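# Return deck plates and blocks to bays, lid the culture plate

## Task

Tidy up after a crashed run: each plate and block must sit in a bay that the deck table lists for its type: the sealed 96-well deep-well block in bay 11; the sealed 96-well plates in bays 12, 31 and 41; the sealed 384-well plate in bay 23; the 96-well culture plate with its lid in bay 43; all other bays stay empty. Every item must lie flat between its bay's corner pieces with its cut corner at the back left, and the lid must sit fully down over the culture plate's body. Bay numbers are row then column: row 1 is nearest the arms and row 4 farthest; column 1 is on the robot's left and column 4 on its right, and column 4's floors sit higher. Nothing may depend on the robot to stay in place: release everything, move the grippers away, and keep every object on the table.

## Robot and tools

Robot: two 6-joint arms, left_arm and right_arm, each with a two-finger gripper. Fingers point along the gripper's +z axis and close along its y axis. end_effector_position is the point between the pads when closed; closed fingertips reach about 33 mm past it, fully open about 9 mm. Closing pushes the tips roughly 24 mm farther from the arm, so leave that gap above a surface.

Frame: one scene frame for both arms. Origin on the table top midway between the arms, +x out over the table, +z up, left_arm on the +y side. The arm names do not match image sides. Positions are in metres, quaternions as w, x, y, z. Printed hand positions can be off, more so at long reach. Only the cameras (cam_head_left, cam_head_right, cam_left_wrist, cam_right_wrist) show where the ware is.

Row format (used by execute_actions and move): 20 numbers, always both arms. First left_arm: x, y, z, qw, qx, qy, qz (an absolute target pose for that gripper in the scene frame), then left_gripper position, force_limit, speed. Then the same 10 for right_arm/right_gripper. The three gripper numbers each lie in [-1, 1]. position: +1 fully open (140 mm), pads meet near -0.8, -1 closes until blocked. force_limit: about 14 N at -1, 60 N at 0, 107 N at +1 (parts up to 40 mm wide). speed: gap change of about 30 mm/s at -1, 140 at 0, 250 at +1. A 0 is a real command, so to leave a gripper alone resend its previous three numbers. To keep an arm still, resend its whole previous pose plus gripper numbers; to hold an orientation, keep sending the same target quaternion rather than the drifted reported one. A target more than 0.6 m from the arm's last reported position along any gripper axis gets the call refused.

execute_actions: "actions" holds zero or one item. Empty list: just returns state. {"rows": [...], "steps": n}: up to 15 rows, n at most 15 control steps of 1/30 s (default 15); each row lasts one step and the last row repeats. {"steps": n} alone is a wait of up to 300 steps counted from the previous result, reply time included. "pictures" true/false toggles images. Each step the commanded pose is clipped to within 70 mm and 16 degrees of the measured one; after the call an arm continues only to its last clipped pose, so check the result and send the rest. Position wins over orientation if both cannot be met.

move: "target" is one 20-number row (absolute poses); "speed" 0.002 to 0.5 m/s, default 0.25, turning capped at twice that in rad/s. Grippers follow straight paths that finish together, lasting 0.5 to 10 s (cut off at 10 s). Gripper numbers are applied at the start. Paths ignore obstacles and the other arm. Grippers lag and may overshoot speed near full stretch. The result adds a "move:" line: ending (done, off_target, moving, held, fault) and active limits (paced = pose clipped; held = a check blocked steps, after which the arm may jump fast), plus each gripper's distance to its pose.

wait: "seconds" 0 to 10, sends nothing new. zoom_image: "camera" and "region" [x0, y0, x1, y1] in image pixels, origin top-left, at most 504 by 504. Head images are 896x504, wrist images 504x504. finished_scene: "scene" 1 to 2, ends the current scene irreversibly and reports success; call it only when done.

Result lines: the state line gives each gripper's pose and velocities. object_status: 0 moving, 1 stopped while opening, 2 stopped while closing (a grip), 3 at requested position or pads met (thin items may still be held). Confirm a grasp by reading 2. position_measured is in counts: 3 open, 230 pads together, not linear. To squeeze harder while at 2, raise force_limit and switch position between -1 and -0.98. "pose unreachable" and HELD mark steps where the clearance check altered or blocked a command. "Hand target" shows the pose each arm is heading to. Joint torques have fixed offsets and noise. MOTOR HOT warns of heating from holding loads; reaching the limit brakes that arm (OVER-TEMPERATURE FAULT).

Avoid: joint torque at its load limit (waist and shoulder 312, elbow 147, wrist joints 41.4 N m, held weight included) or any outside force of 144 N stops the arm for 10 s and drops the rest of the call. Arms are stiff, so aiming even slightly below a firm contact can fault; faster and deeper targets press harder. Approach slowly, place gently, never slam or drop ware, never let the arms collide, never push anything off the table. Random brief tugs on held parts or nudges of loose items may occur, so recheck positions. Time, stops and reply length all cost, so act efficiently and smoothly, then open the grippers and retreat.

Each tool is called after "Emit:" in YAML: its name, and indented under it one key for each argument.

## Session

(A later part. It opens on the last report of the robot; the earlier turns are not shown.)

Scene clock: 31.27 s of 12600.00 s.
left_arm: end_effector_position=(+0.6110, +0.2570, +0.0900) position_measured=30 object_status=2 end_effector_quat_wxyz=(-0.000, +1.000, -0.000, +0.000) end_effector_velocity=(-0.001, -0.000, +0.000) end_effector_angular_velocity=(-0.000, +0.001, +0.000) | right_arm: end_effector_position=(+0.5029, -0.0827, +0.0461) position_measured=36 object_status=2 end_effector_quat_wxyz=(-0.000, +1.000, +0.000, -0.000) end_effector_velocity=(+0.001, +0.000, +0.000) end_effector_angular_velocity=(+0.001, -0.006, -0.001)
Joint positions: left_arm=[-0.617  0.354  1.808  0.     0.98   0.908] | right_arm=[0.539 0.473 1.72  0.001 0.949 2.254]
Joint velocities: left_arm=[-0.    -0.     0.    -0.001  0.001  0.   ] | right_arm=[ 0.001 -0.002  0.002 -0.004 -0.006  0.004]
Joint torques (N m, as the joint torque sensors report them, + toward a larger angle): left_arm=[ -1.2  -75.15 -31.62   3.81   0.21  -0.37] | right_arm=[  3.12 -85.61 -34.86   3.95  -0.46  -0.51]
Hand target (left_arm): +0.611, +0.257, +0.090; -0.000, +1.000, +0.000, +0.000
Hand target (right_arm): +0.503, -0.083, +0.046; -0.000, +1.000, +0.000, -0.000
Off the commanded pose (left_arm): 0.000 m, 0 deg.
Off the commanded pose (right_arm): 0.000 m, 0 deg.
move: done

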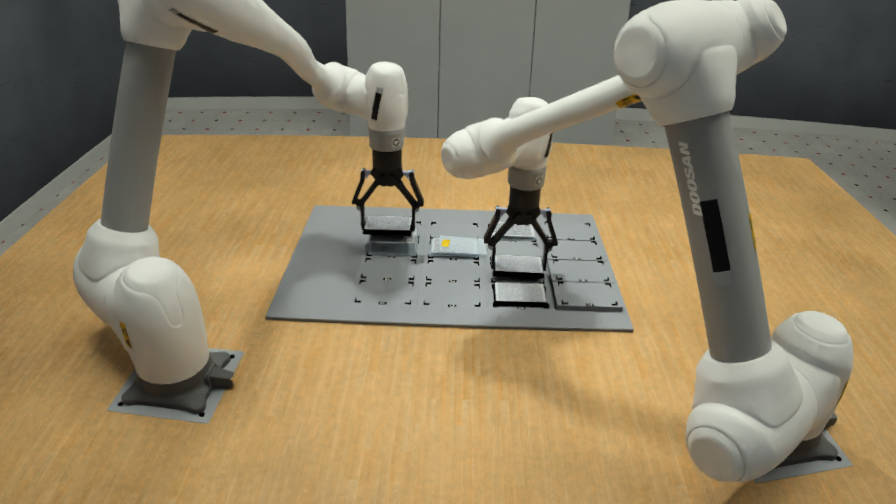

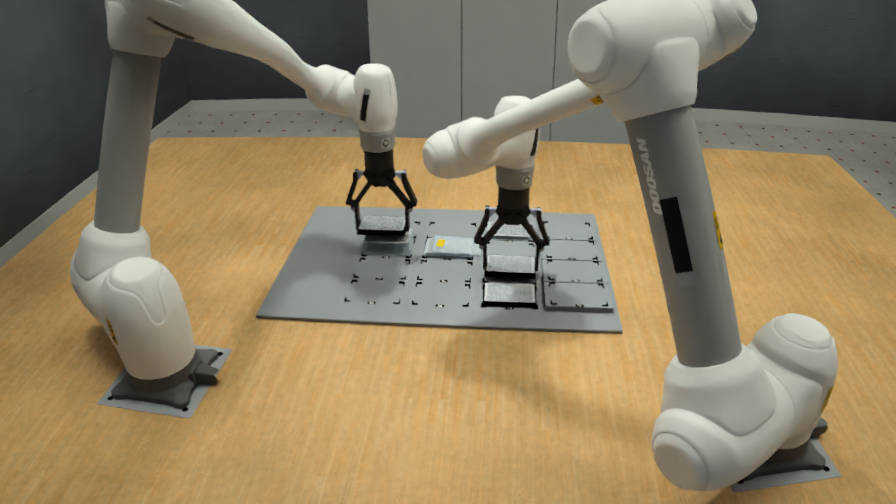

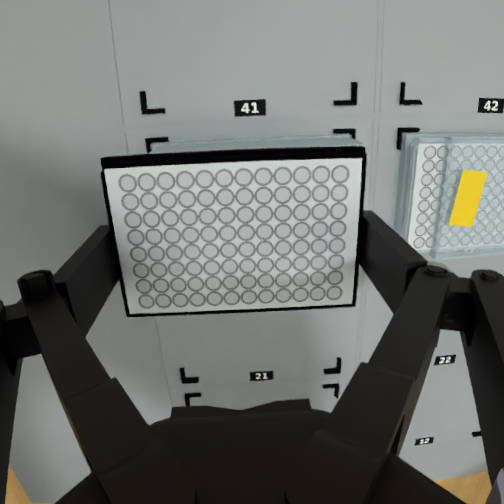

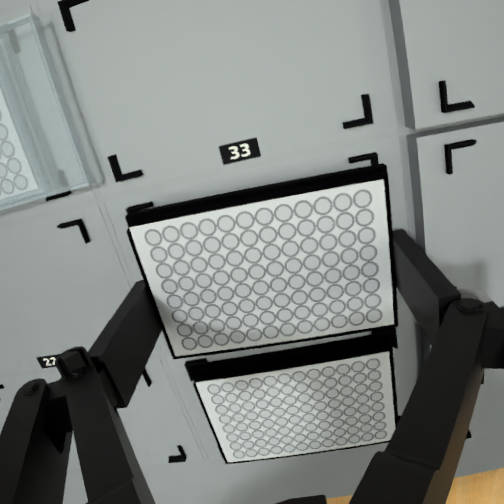

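Emit:
move:
  target: [0.611,0.257,0.09,0,1,0,0,0.6,-0.7,-0.6,0.5035,-0.0812,0.036,0,1,0.006,0,0.6,-0.7,-0.6]
  speed: 0.02

Emit:
zoom_image:
  camera: "cam_right_wrist"
  region: [90,90,430,400]

Scene clock: 36.37 s of 12600.00 s.
left_arm: end_effector_position=(+0.6110, +0.2570, +0.0900) position_measured=30 object_status=2 end_effector_quat_wxyz=(+0.000, +1.000, -0.000, +0.000) end_effector_velocity=(-0.001, +0.001, -0.001) end_effector_angular_velocity=(+0.001, +0.002, -0.000) | right_arm: end_effector_position=(+0.5035, -0.0812, +0.0361) position_measured=36 object_status=2 end_effector_quat_wxyz=(-0.000, +1.000, +0.006, -0.000) end_effector_velocity=(+0.000, -0.000, -0.000) end_effector_angular_velocity=(+0.000, -0.000, +0.000)
Joint positions: left_arm=[-0.617  0.354  1.808  0.     0.98   0.908] | right_arm=[0.54  0.484 1.724 0.    0.933 2.243]
Joint velocities: left_arm=[ 0.     0.     0.001 -0.     0.001  0.001] | right_arm=[-0.     0.     0.001  0.    -0.001 -0.001]
Joint torques (N m, as the joint torque sensors report them, + toward a larger angle): left_arm=[ -1.09 -75.29 -31.28   3.97   0.29  -0.28] | right_arm=[  0.35 -83.21 -34.75   4.19   0.1   -0.34]
Hand target (left_arm): +0.611, +0.257, +0.090; +0.000, +1.000, +0.000, +0.000
Hand target (right_arm): +0.503, -0.081, +0.036; -0.000, +1.000, +0.006, -0.000
Off the commanded pose (left_arm): 0.000 m, 0 deg.
Off the commanded pose (right_arm): 0.000 m, 0 deg.
After step 100, 1.00 s passed at rest.
move: done

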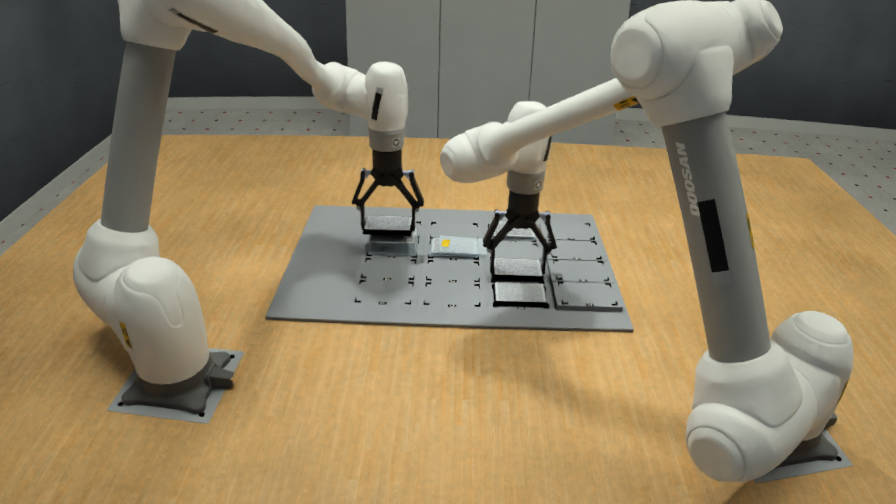

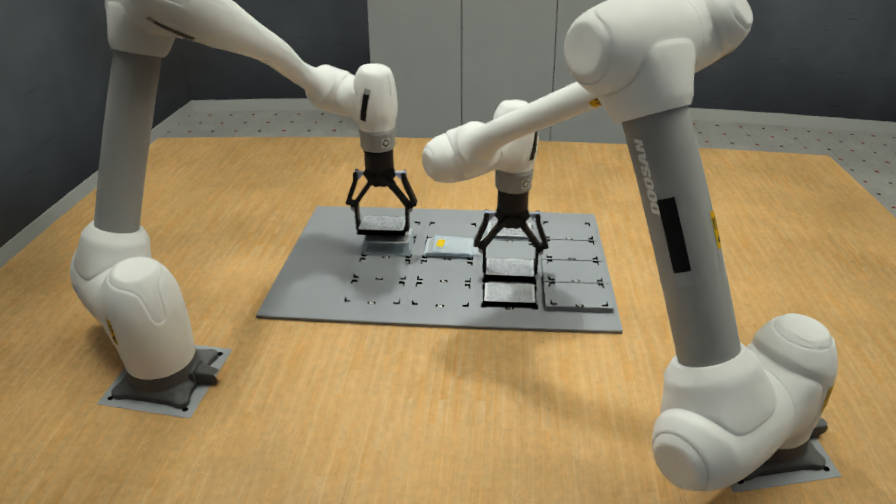

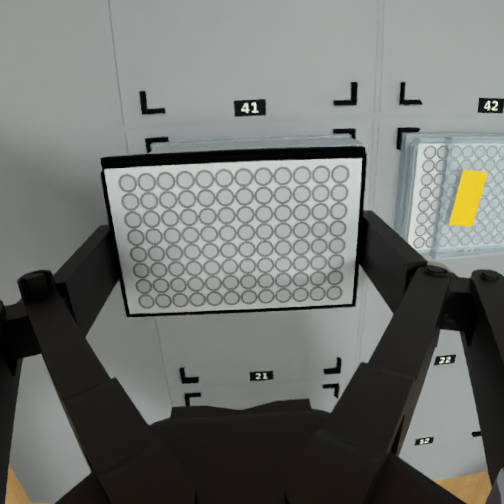

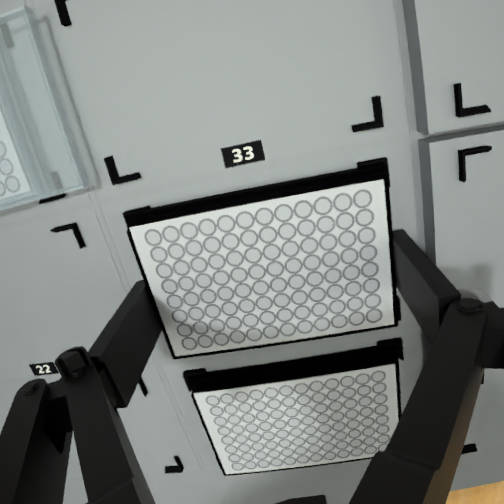

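Region (90, 90, 430, 400) of cam_right_wrist's 504x504 image, scaled by 1.482, with more detail than that image has; it fills the top 460 rows of this view, and the rest is white.

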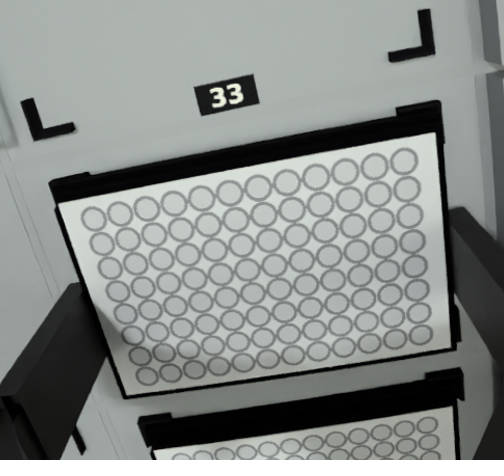

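Emit:
move:
  target: [0.611,0.257,0.09,0,1,0,0,0.6,-0.7,-0.6,0.5023,-0.0812,0.034,0,1,0.011,0,0.6,-0.7,-0.6]
  speed: 0.01

Emit:
zoom_image:
  camera: "cam_right_wrist"
  region: [90,90,430,400]

Scene clock: 42.20 s of 12600.00 s.
left_arm: end_effector_position=(+0.6110, +0.2570, +0.0900) position_measured=30 object_status=2 end_effector_quat_wxyz=(+0.000, +1.000, -0.000, +0.000) end_effector_velocity=(-0.000, +0.001, -0.000) end_effector_angular_velocity=(+0.001, +0.000, -0.000) | right_arm: end_effector_position=(+0.5023, -0.0812, +0.0340) position_measured=36 object_status=2 end_effector_quat_wxyz=(+0.000, +1.000, +0.011, +0.000) end_effector_velocity=(-0.001, -0.000, -0.001) end_effector_angular_velocity=(-0.001, +0.000, +0.002)
Joint positions: left_arm=[-0.617  0.354  1.808 -0.     0.98   0.908] | right_arm=[ 0.541  0.485  1.727 -0.     0.929  2.234]
Joint velocities: left_arm=[ 0.    -0.     0.001  0.001  0.    -0.   ] | right_arm=[ 0.001  0.     0.001 -0.001 -0.001 -0.001]
Joint torques (N m, as the joint torque sensors report them, + toward a larger angle): left_arm=[ -0.4  -75.88 -31.35   3.87   0.3   -0.45] | right_arm=[  0.78 -82.27 -33.18   3.77  -0.36   0.28]
Hand target (left_arm): +0.611, +0.257, +0.090; +0.000, +1.000, -0.000, -0.000
Hand target (right_arm): +0.502, -0.081, +0.034; -0.000, +1.000, +0.011, -0.000
Off the commanded pose (left_arm): 0.000 m, 0 deg.
Off the commanded pose (right_arm): 0.000 m, 0 deg.
After step 90, 2.10 s passed at rest.
move: done

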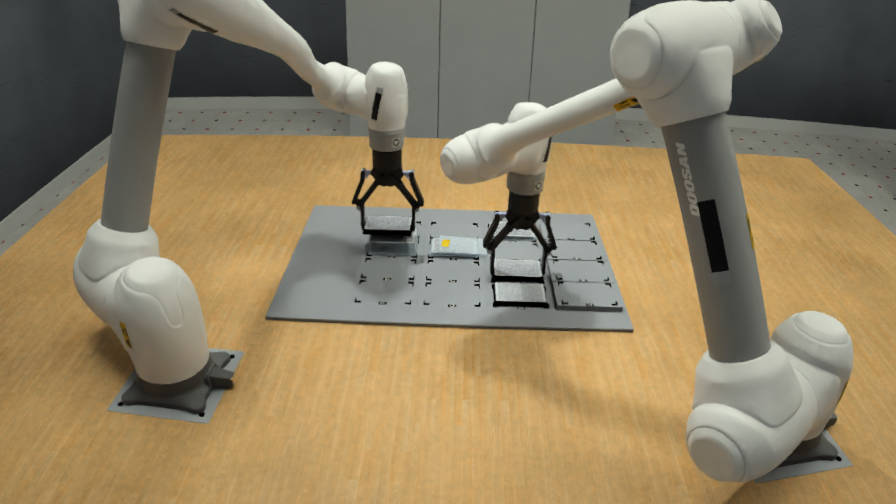

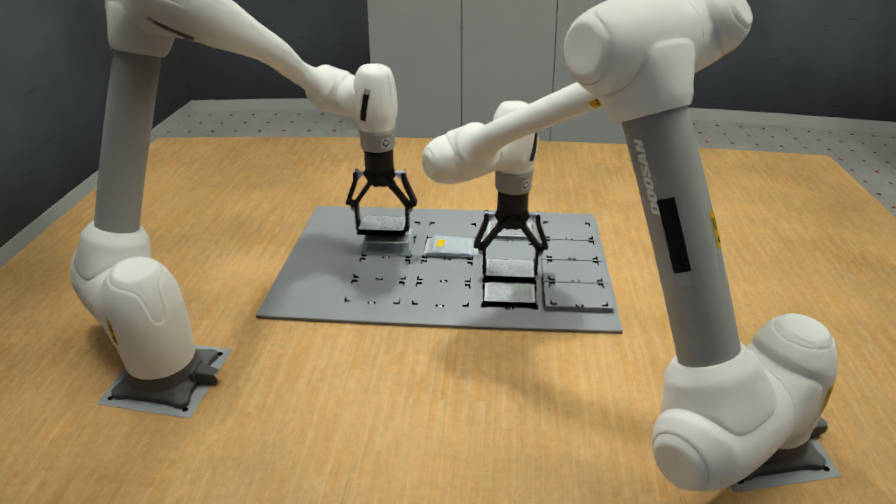

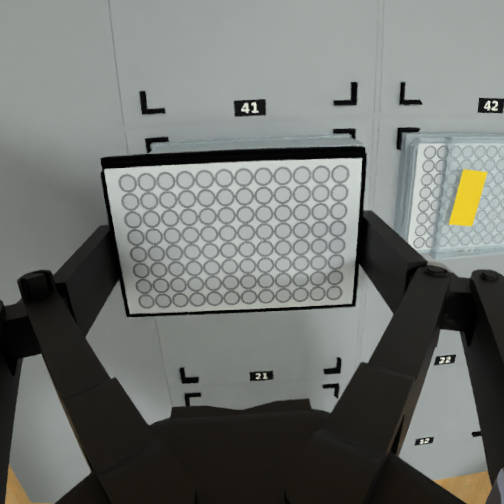

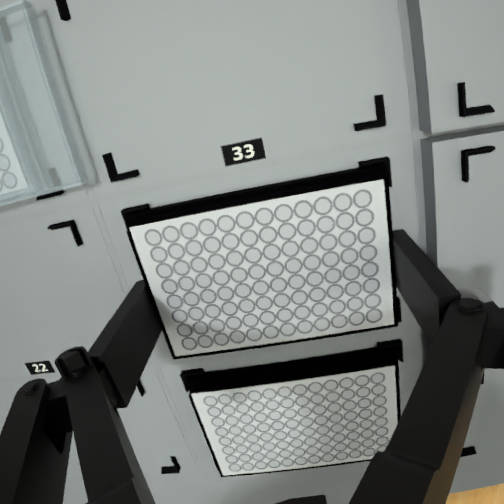

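Region (90, 90, 430, 400) of cam_right_wrist's 504x504 image, scaled by 1.482, with more detail than that image has; it fills the top 460 rows of this view, and the rest is white.

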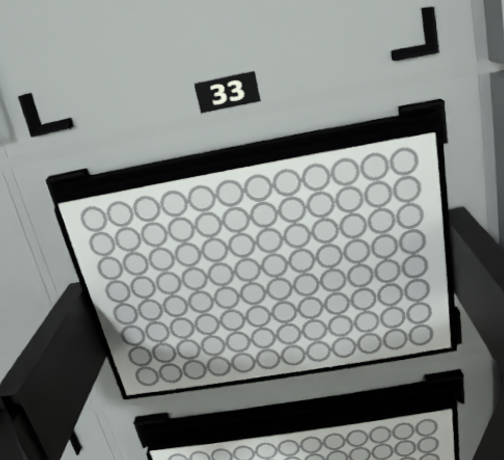

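Emit:
move:
  target: [0.611,0.257,0.09,0,1,0,0,0.6,-0.7,-0.6,0.5022,-0.0814,0.0325,0,1,0.013,0,0.6,-0.7,-0.6]
  speed: 0.004

Scene clock: 45.70 s of 12600.00 s.
left_arm: end_effector_position=(+0.6110, +0.2570, +0.0900) position_measured=30 object_status=2 end_effector_quat_wxyz=(+0.000, +1.000, -0.000, +0.000) end_effector_velocity=(-0.000, -0.000, -0.000) end_effector_angular_velocity=(+0.001, +0.001, -0.001) | right_arm: end_effector_position=(+0.5021, -0.0813, +0.0325) position_measured=36 object_status=2 end_effector_quat_wxyz=(-0.000, +1.000, +0.013, +0.000) end_effector_velocity=(-0.001, -0.001, -0.001) end_effector_angular_velocity=(-0.001, +0.001, +0.000)
Joint positions: left_arm=[-0.617  0.354  1.808 -0.     0.98   0.908] | right_arm=[ 0.541  0.486  1.728 -0.     0.927  2.23 ]
Joint velocities: left_arm=[-0.001  0.001 -0.     0.     0.001  0.   ] | right_arm=[-0.     0.001  0.001  0.    -0.    -0.001]
Joint torques (N m, as the joint torque sensors report them, + toward a larger angle): left_arm=[ -0.86 -75.17 -31.74   3.74   0.3   -0.15] | right_arm=[  3.12 -83.46 -32.51   3.15  -0.45  -0.19]
Hand target (left_arm): +0.611, +0.257, +0.090; -0.000, +1.000, -0.000, -0.000
Hand target (right_arm): +0.502, -0.081, +0.033; -0.000, +1.000, +0.013, -0.000
Off the commanded pose (left_arm): 0.000 m, 0 deg.
Off the commanded pose (right_arm): 0.000 m, 0 deg.
move: done

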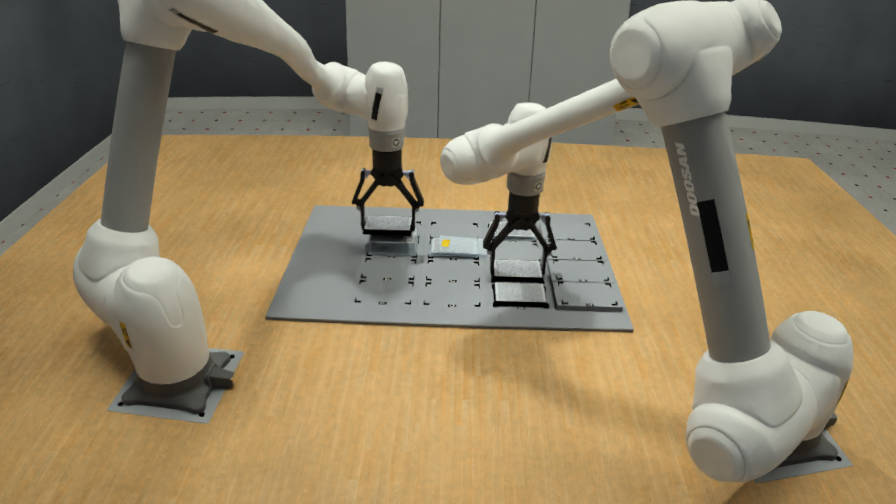

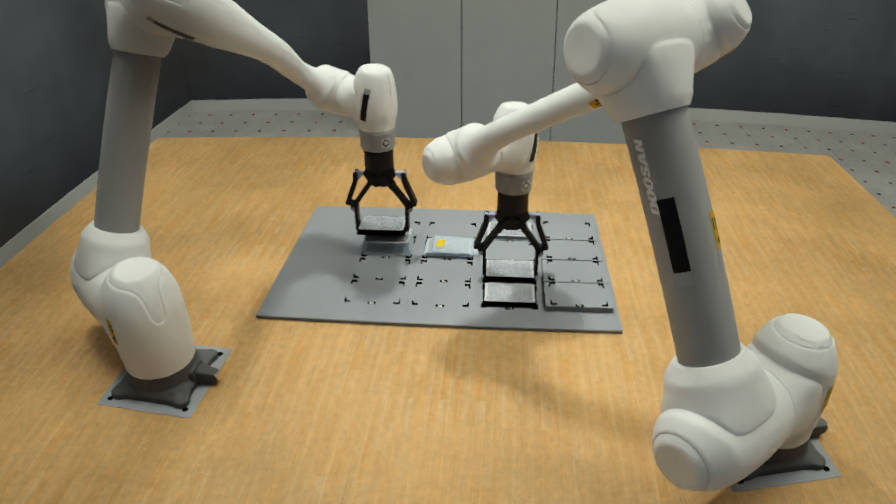

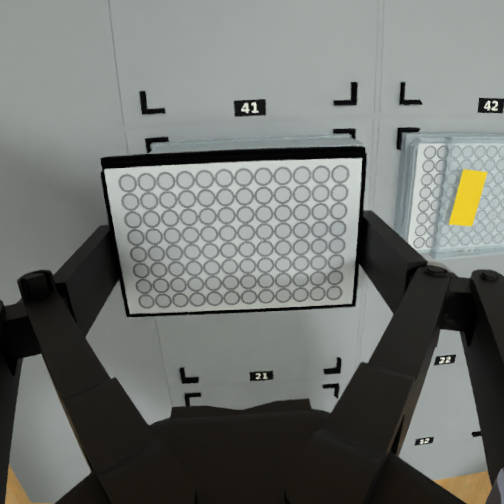

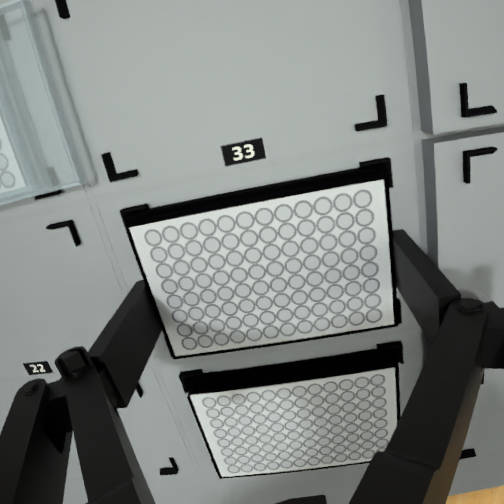

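Emit:
move:
  target: [0.611,0.257,0.09,0,1,0,0,0.6,-0.7,-0.6,0.5020,-0.0812,0.0313,0,1,0.013,0,0.6,-0.7,-0.6]
  speed: 0.003

Emit:
move:
  target: [0.611,0.257,0.09,0,1,0,0,0.6,-0.7,-0.6,0.5020,-0.0812,0.0313,0,1,0.013,0,0.93,-0.7,-0.6]

Emit:
move:
  target: [0.611,0.257,0.09,0,1,0,0,0.6,-0.7,-0.6,0.49,-0.0812,0.075,0,1,0.013,0,0.93,-0.7,-0.6]
  speed: 0.1

Emit:
zoom_image:
  camera: "cam_right_wrist"
  region: [90,90,430,430]

Scene clock: 53.60 s of 12600.00 s.
left_arm: end_effector_position=(+0.6110, +0.2570, +0.0900) position_measured=30 object_status=2 end_effector_quat_wxyz=(+0.000, +1.000, -0.000, +0.000) end_effector_velocity=(+0.000, -0.000, +0.000) end_effector_angular_velocity=(-0.000, -0.000, +0.001) | right_arm: end_effector_position=(+0.5020, -0.0812, +0.0314) position_measured=36 object_status=2 end_effector_quat_wxyz=(-0.000, +1.000, +0.013, +0.000) end_effector_velocity=(-0.001, +0.001, -0.002) end_effector_angular_velocity=(-0.000, +0.001, +0.001)
Joint positions: left_arm=[-0.617  0.354  1.808 -0.     0.98   0.908] | right_arm=[ 0.541  0.487  1.729 -0.     0.925  2.231]
Joint velocities: left_arm=[ 0.     0.    -0.001 -0.    -0.    -0.   ] | right_arm=[ 0.002  0.001  0.002  0.    -0.002  0.   ]
Joint torques (N m, as the joint torque sensors report them, + toward a larger angle): left_arm=[ -1.69 -75.79 -31.28   3.89   0.34  -0.24] | right_arm=[  1.41 -67.72 -26.77   4.1   -1.9   -0.37]
Hand target (left_arm): +0.611, +0.257, +0.090; -0.000, +1.000, -0.000, -0.000
Hand target (right_arm): +0.502, -0.081, +0.031; -0.000, +1.000, +0.013, -0.000
Off the commanded pose (left_arm): 0.000 m, 0 deg.
Off the commanded pose (right_arm): 0.000 m, 0 deg.
After step 90, 4.20 s passed at rest.
move: done

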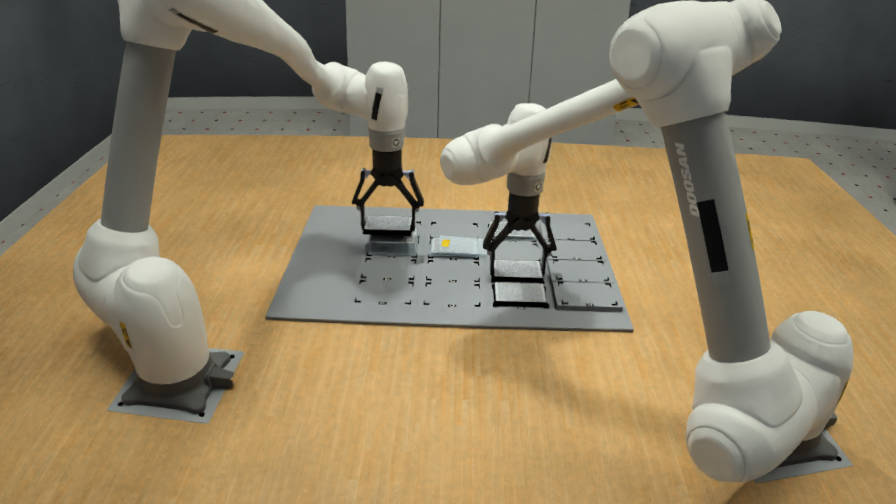

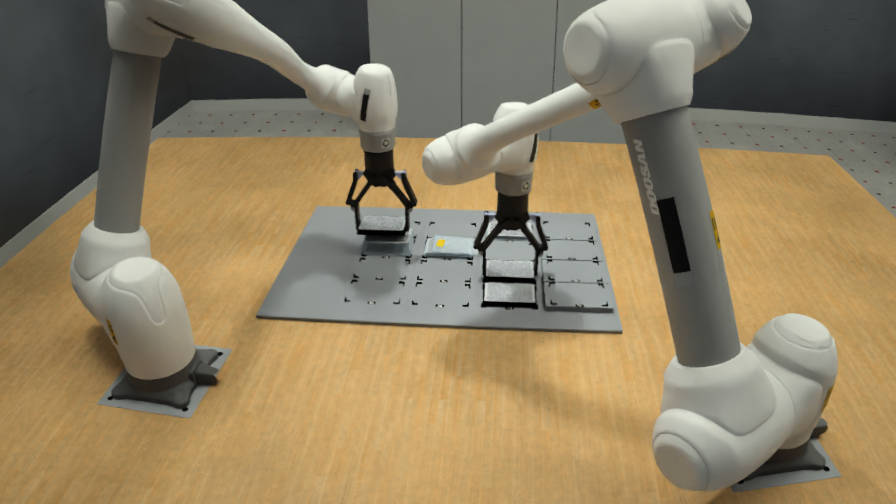

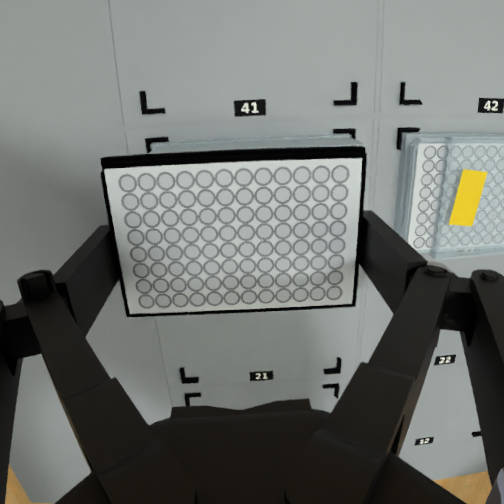

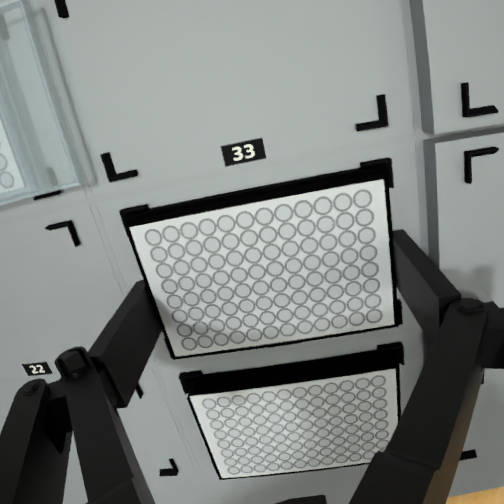

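Scene clock: 54.30 s of 12600.00 s.
left_arm: end_effector_position=(+0.6110, +0.2570, +0.0900) position_measured=30 object_status=2 end_effector_quat_wxyz=(+0.000, +1.000, -0.000, -0.000) end_effector_velocity=(+0.001, -0.000, -0.000) end_effector_angular_velocity=(-0.001, -0.002, -0.001) | right_arm: end_effector_position=(+0.5020, -0.0812, +0.0313) position_measured=12 object_status=3 end_effector_quat_wxyz=(-0.000, +1.000, +0.013, +0.000) end_effector_velocity=(-0.000, +0.001, +0.000) end_effector_angular_velocity=(-0.000, -0.000, +0.001)
Joint positions: left_arm=[-0.617  0.354  1.808 -0.     0.98   0.908] | right_arm=[ 0.541  0.488  1.729 -0.     0.925  2.231]
Joint velocities: left_arm=[ 0.    -0.     0.001  0.001 -0.003  0.   ] | right_arm=[ 0.001  0.    -0.001 -0.001  0.001  0.   ]
Joint torques (N m, as the joint torque sensors report them, + toward a larger angle): left_arm=[ -1.37 -75.64 -31.48   3.71   0.37  -0.45] | right_arm=[  2.72 -81.87 -34.24   3.36  -0.48   0.13]
Hand target (left_arm): +0.611, +0.257, +0.090; -0.000, +1.000, -0.000, -0.000
Hand target (right_arm): +0.502, -0.081, +0.031; -0.000, +1.000, +0.013, +0.000
Off the commanded pose (left_arm): 0.000 m, 0 deg.
Off the commanded pose (right_arm): 0.000 m, 0 deg.
move: done

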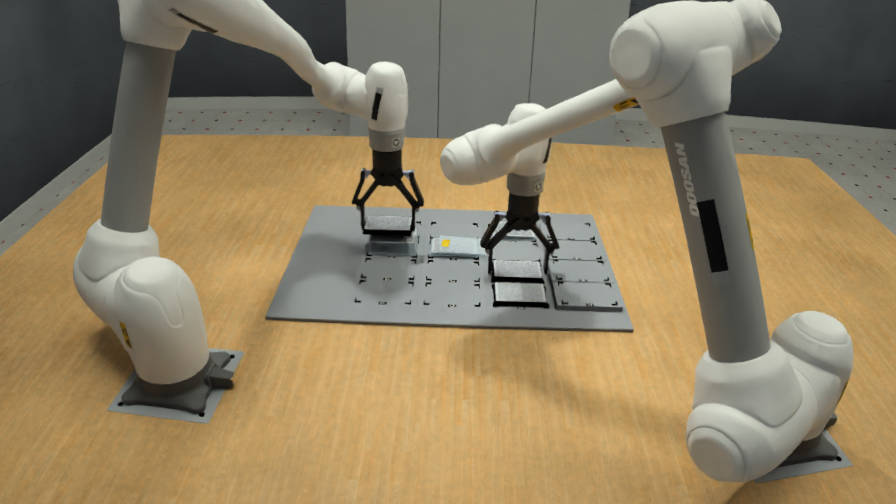

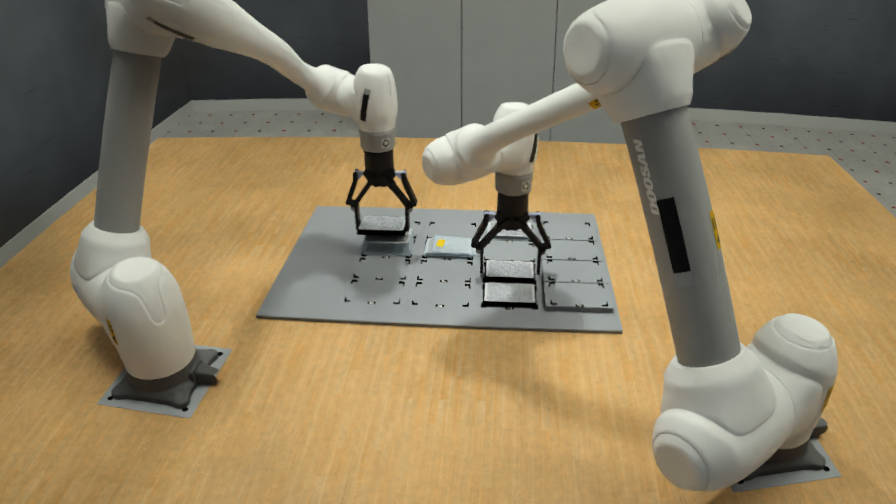

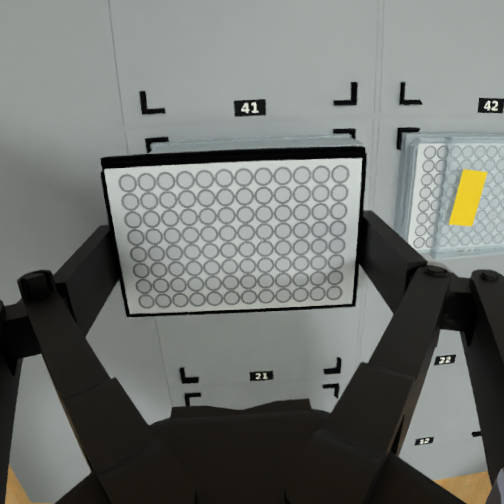

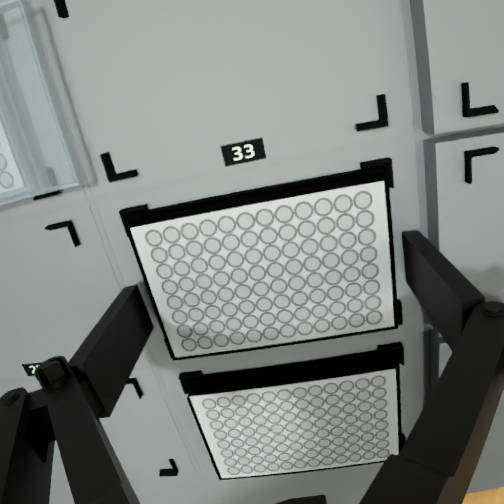

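Scene clock: 55.10 s of 12600.00 s.
left_arm: end_effector_position=(+0.6110, +0.2570, +0.0900) position_measured=30 object_status=2 end_effector_quat_wxyz=(+0.000, +1.000, -0.000, +0.000) end_effector_velocity=(+0.000, -0.000, +0.001) end_effector_angular_velocity=(+0.000, +0.000, -0.001) | right_arm: end_effector_position=(+0.4901, -0.0812, +0.0749) position_measured=12 object_status=3 end_effector_quat_wxyz=(+0.000, +1.000, +0.013, -0.000) end_effector_velocity=(+0.000, -0.000, +0.002) end_effector_angular_velocity=(+0.001, -0.001, -0.000)
Joint positions: left_arm=[-0.617  0.354  1.808 -0.     0.98   0.908] | right_arm=[ 0.552  0.435  1.718 -0.     0.989  2.241]
Joint velocities: left_arm=[-0.    -0.    -0.001 -0.     0.001  0.   ] | right_arm=[-0.    -0.003 -0.001 -0.     0.002  0.   ]
Joint torques (N m, as the joint torque sensors report them, + toward a larger angle): left_arm=[ -1.31 -75.57 -31.44   3.75   0.38  -0.36] | right_arm=[ -0.28 -75.77 -35.18   3.52  -0.6   -0.18]
Hand target (left_arm): +0.611, +0.257, +0.090; -0.000, +1.000, -0.000, -0.000
Hand target (right_arm): +0.490, -0.081, +0.075; +0.000, +1.000, +0.013, +0.000
Off the commanded pose (left_arm): 0.000 m, 0 deg.
Off the commanded pose (right_arm): 0.000 m, 0 deg.
move: done

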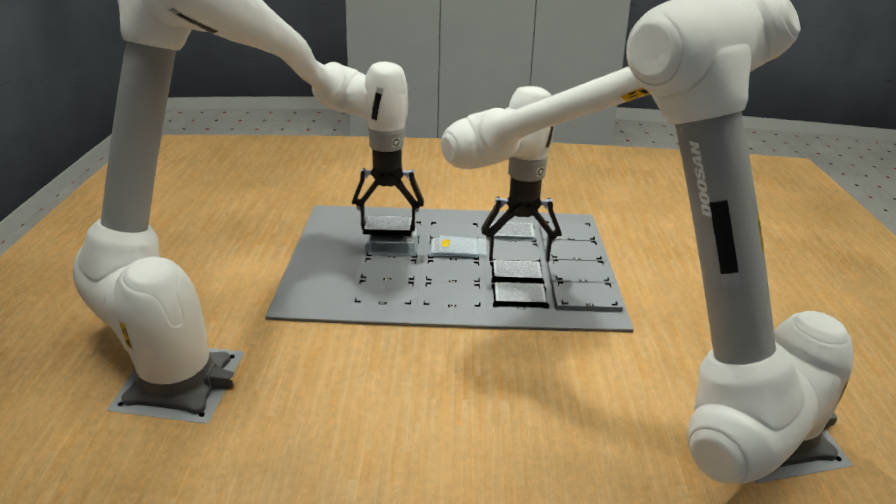

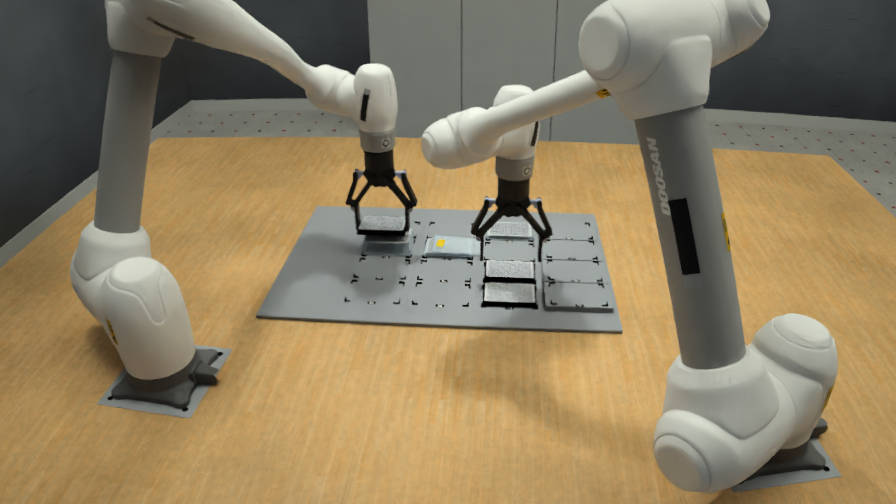

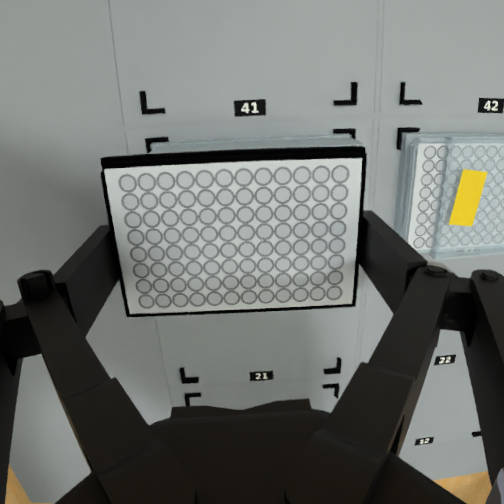

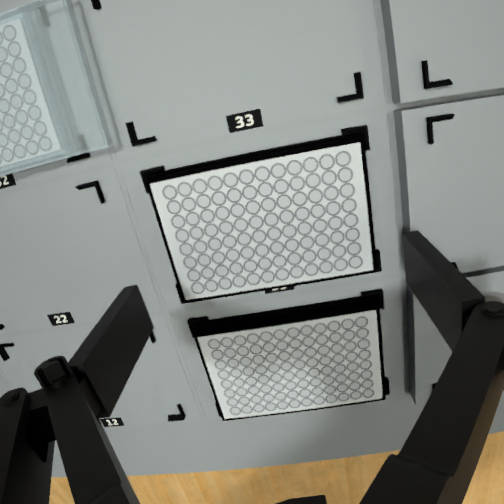

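Region (90, 90, 430, 430) of cam_right_wrist's 504x504 image, scaled by 1.482, with more detail than that image has.

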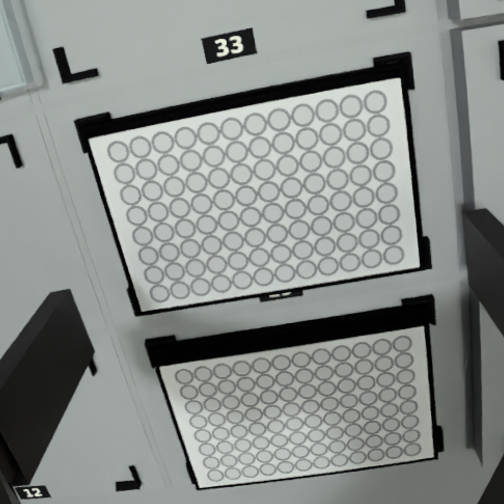

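Emit:
move:
  target: [0.505,0.082,0.085,0,1,0.005,0,0.6,-0.7,-0.6,0.5,-0.36,0.12,0,1,0.013,0,0.93,-0.7,-0.6]
  speed: 0.2

Emit:
move:
  target: [0.505,0.082,0.035,0,1,0.005,0,0.6,-0.7,-0.6,0.5,-0.36,0.12,0,1,0.013,0,0.93,-0.7,-0.6]
  speed: 0.05

Emit:
zoom_image:
  camera: "cam_left_wrist"
  region: [70,60,410,350]

Scene clock: 61.87 s of 12600.00 s.
left_arm: end_effector_position=(+0.5048, +0.0818, +0.0851) position_measured=30 object_status=2 end_effector_quat_wxyz=(+0.000, +1.000, +0.005, -0.000) end_effector_velocity=(+0.001, -0.000, +0.000) end_effector_angular_velocity=(+0.002, -0.003, -0.003) | right_arm: end_effector_position=(+0.5003, -0.3600, +0.1201) position_measured=12 object_status=3 end_effector_quat_wxyz=(+0.000, +1.000, +0.013, -0.000) end_effector_velocity=(+0.000, -0.002, +0.000) end_effector_angular_velocity=(+0.000, +0.000, -0.001)
Joint positions: left_arm=[-0.9    0.418  1.723 -0.001  1.     0.615] | right_arm=[ 0.171  0.195  1.96  -0.     0.987  1.86 ]
Joint velocities: left_arm=[-0.001  0.    -0.001  0.004  0.001 -0.001] | right_arm=[-0.003 -0.001  0.001  0.     0.    -0.003]
Joint torques (N m, as the joint torque sensors report them, + toward a larger angle): left_arm=[ -1.83 -82.94 -31.86   3.83   0.33   0.03] | right_arm=[  0.15 -57.4  -34.83   3.9   -0.22  -1.  ]
Hand target (left_arm): +0.505, +0.082, +0.085; +0.000, +1.000, +0.005, -0.000
Hand target (right_arm): +0.500, -0.360, +0.120; +0.000, +1.000, +0.013, -0.000
Off the commanded pose (left_arm): 0.000 m, 0 deg.
Off the commanded pose (right_arm): 0.000 m, 0 deg.
After step 90, 1.93 s passed at rest.
move: done

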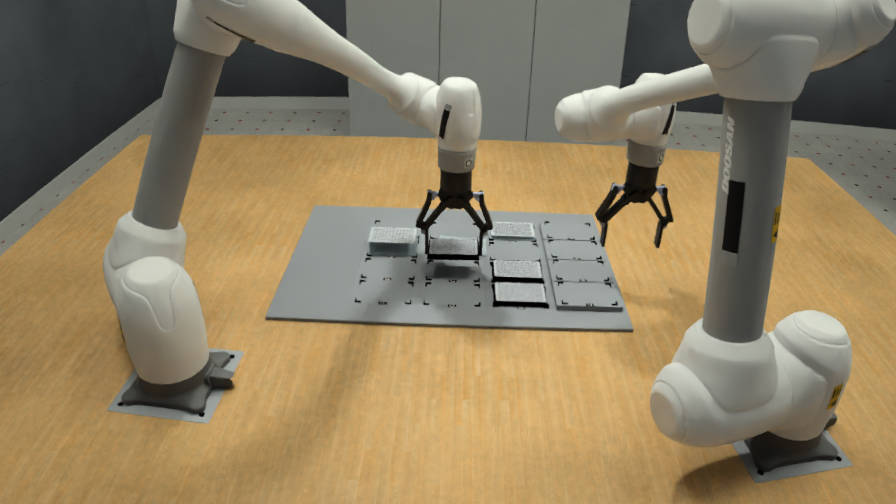

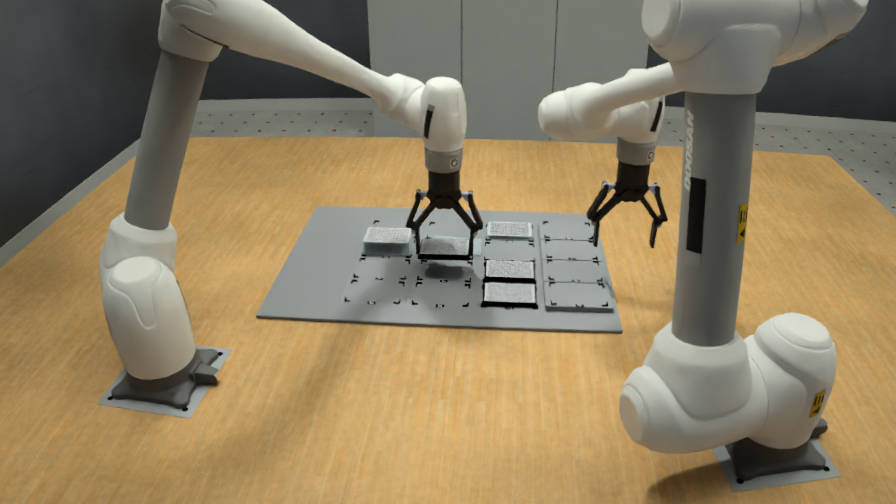

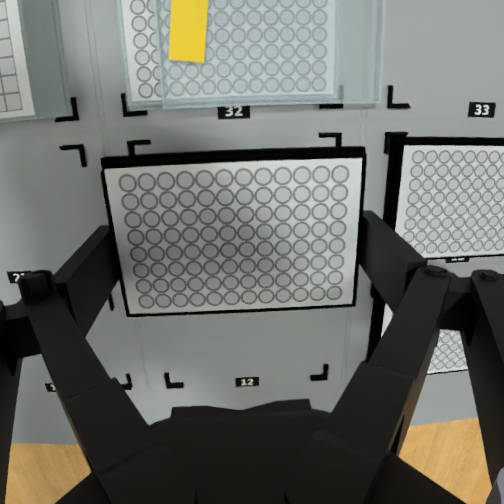

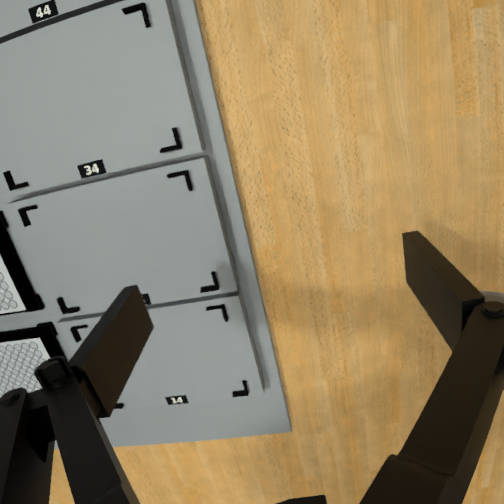

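Scene clock: 63.17 s of 12600.00 s.
left_arm: end_effector_position=(+0.5050, +0.0819, +0.0351) position_measured=30 object_status=2 end_effector_quat_wxyz=(+0.000, +1.000, +0.005, -0.000) end_effector_velocity=(+0.000, +0.001, -0.001) end_effector_angular_velocity=(+0.001, +0.000, +0.000) | right_arm: end_effector_position=(+0.5000, -0.3600, +0.1200) position_measured=12 object_status=3 end_effector_quat_wxyz=(-0.000, +1.000, +0.013, -0.000) end_effector_velocity=(+0.001, +0.000, +0.001) end_effector_angular_velocity=(+0.000, -0.001, -0.000)
Joint positions: left_arm=[-0.9    0.465  1.758 -0.     0.919  0.615] | right_arm=[0.171 0.194 1.961 0.    0.987 1.86 ]
Joint velocities: left_arm=[ 0.001  0.001  0.001  0.001 -0.     0.   ] | right_arm=[-0.    -0.    -0.001 -0.    -0.     0.   ]
Joint torques (N m, as the joint torque sensors report them, + toward a larger angle): left_arm=[ -1.61 -83.15 -29.38   3.79   0.18  -0.29] | right_arm=[ -0.73 -55.07 -37.39   4.02  -0.09  -0.55]
Hand target (left_arm): +0.505, +0.082, +0.035; +0.000, +1.000, +0.005, -0.000
Hand target (right_arm): +0.500, -0.360, +0.120; -0.000, +1.000, +0.013, -0.000
Off the commanded pose (left_arm): 0.000 m, 0 deg.
Off the commanded pose (right_arm): 0.000 m, 0 deg.
move: done

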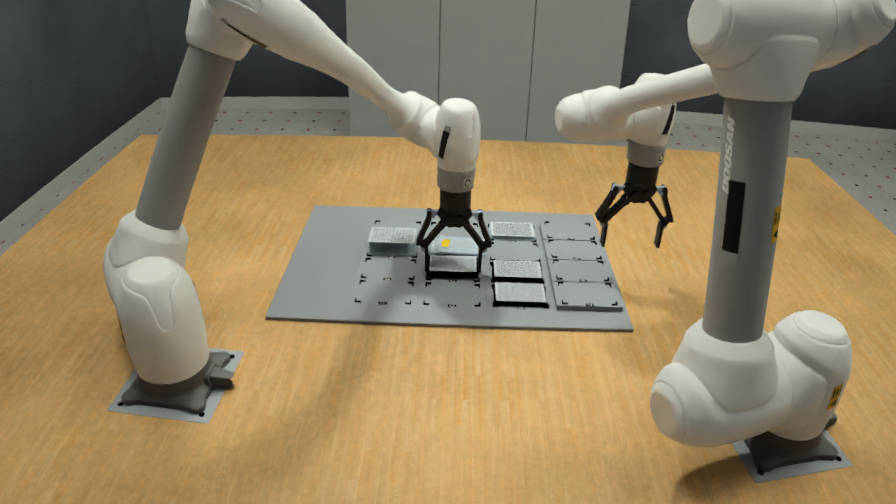

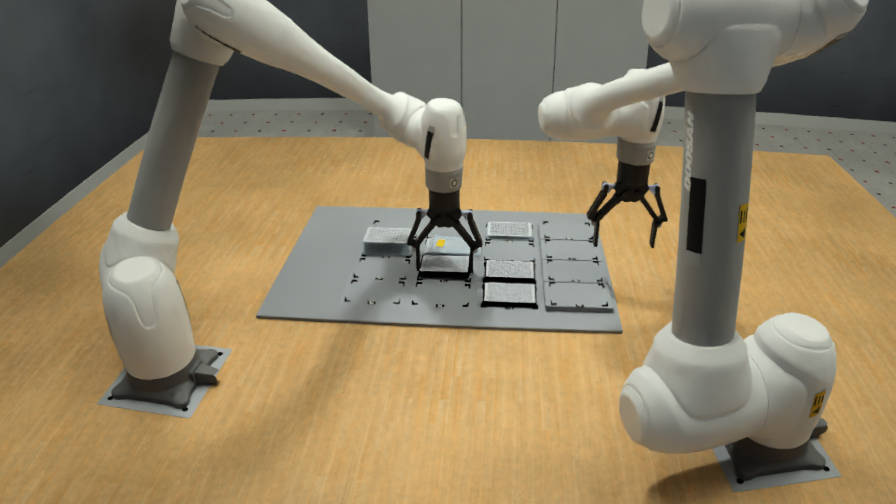

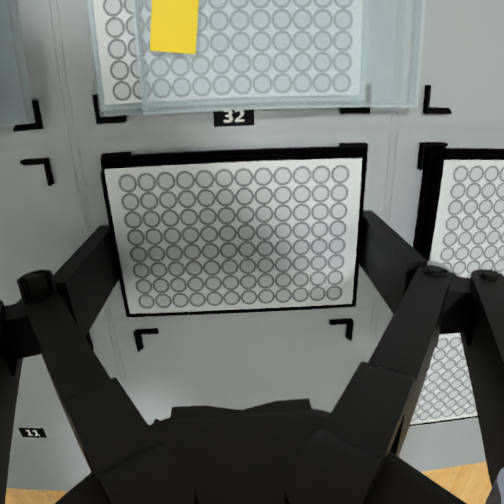

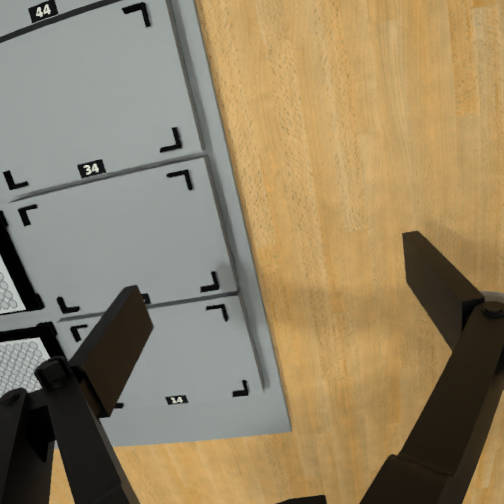

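Region (70, 60, 410, 350) of cam_left_wrist's 504x504 image, scaled by 1.482, with more detail than that image has; it fills the top 430 rows of this view, and the rest is white.

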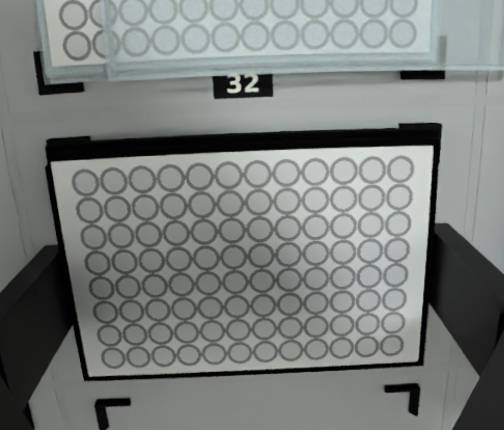

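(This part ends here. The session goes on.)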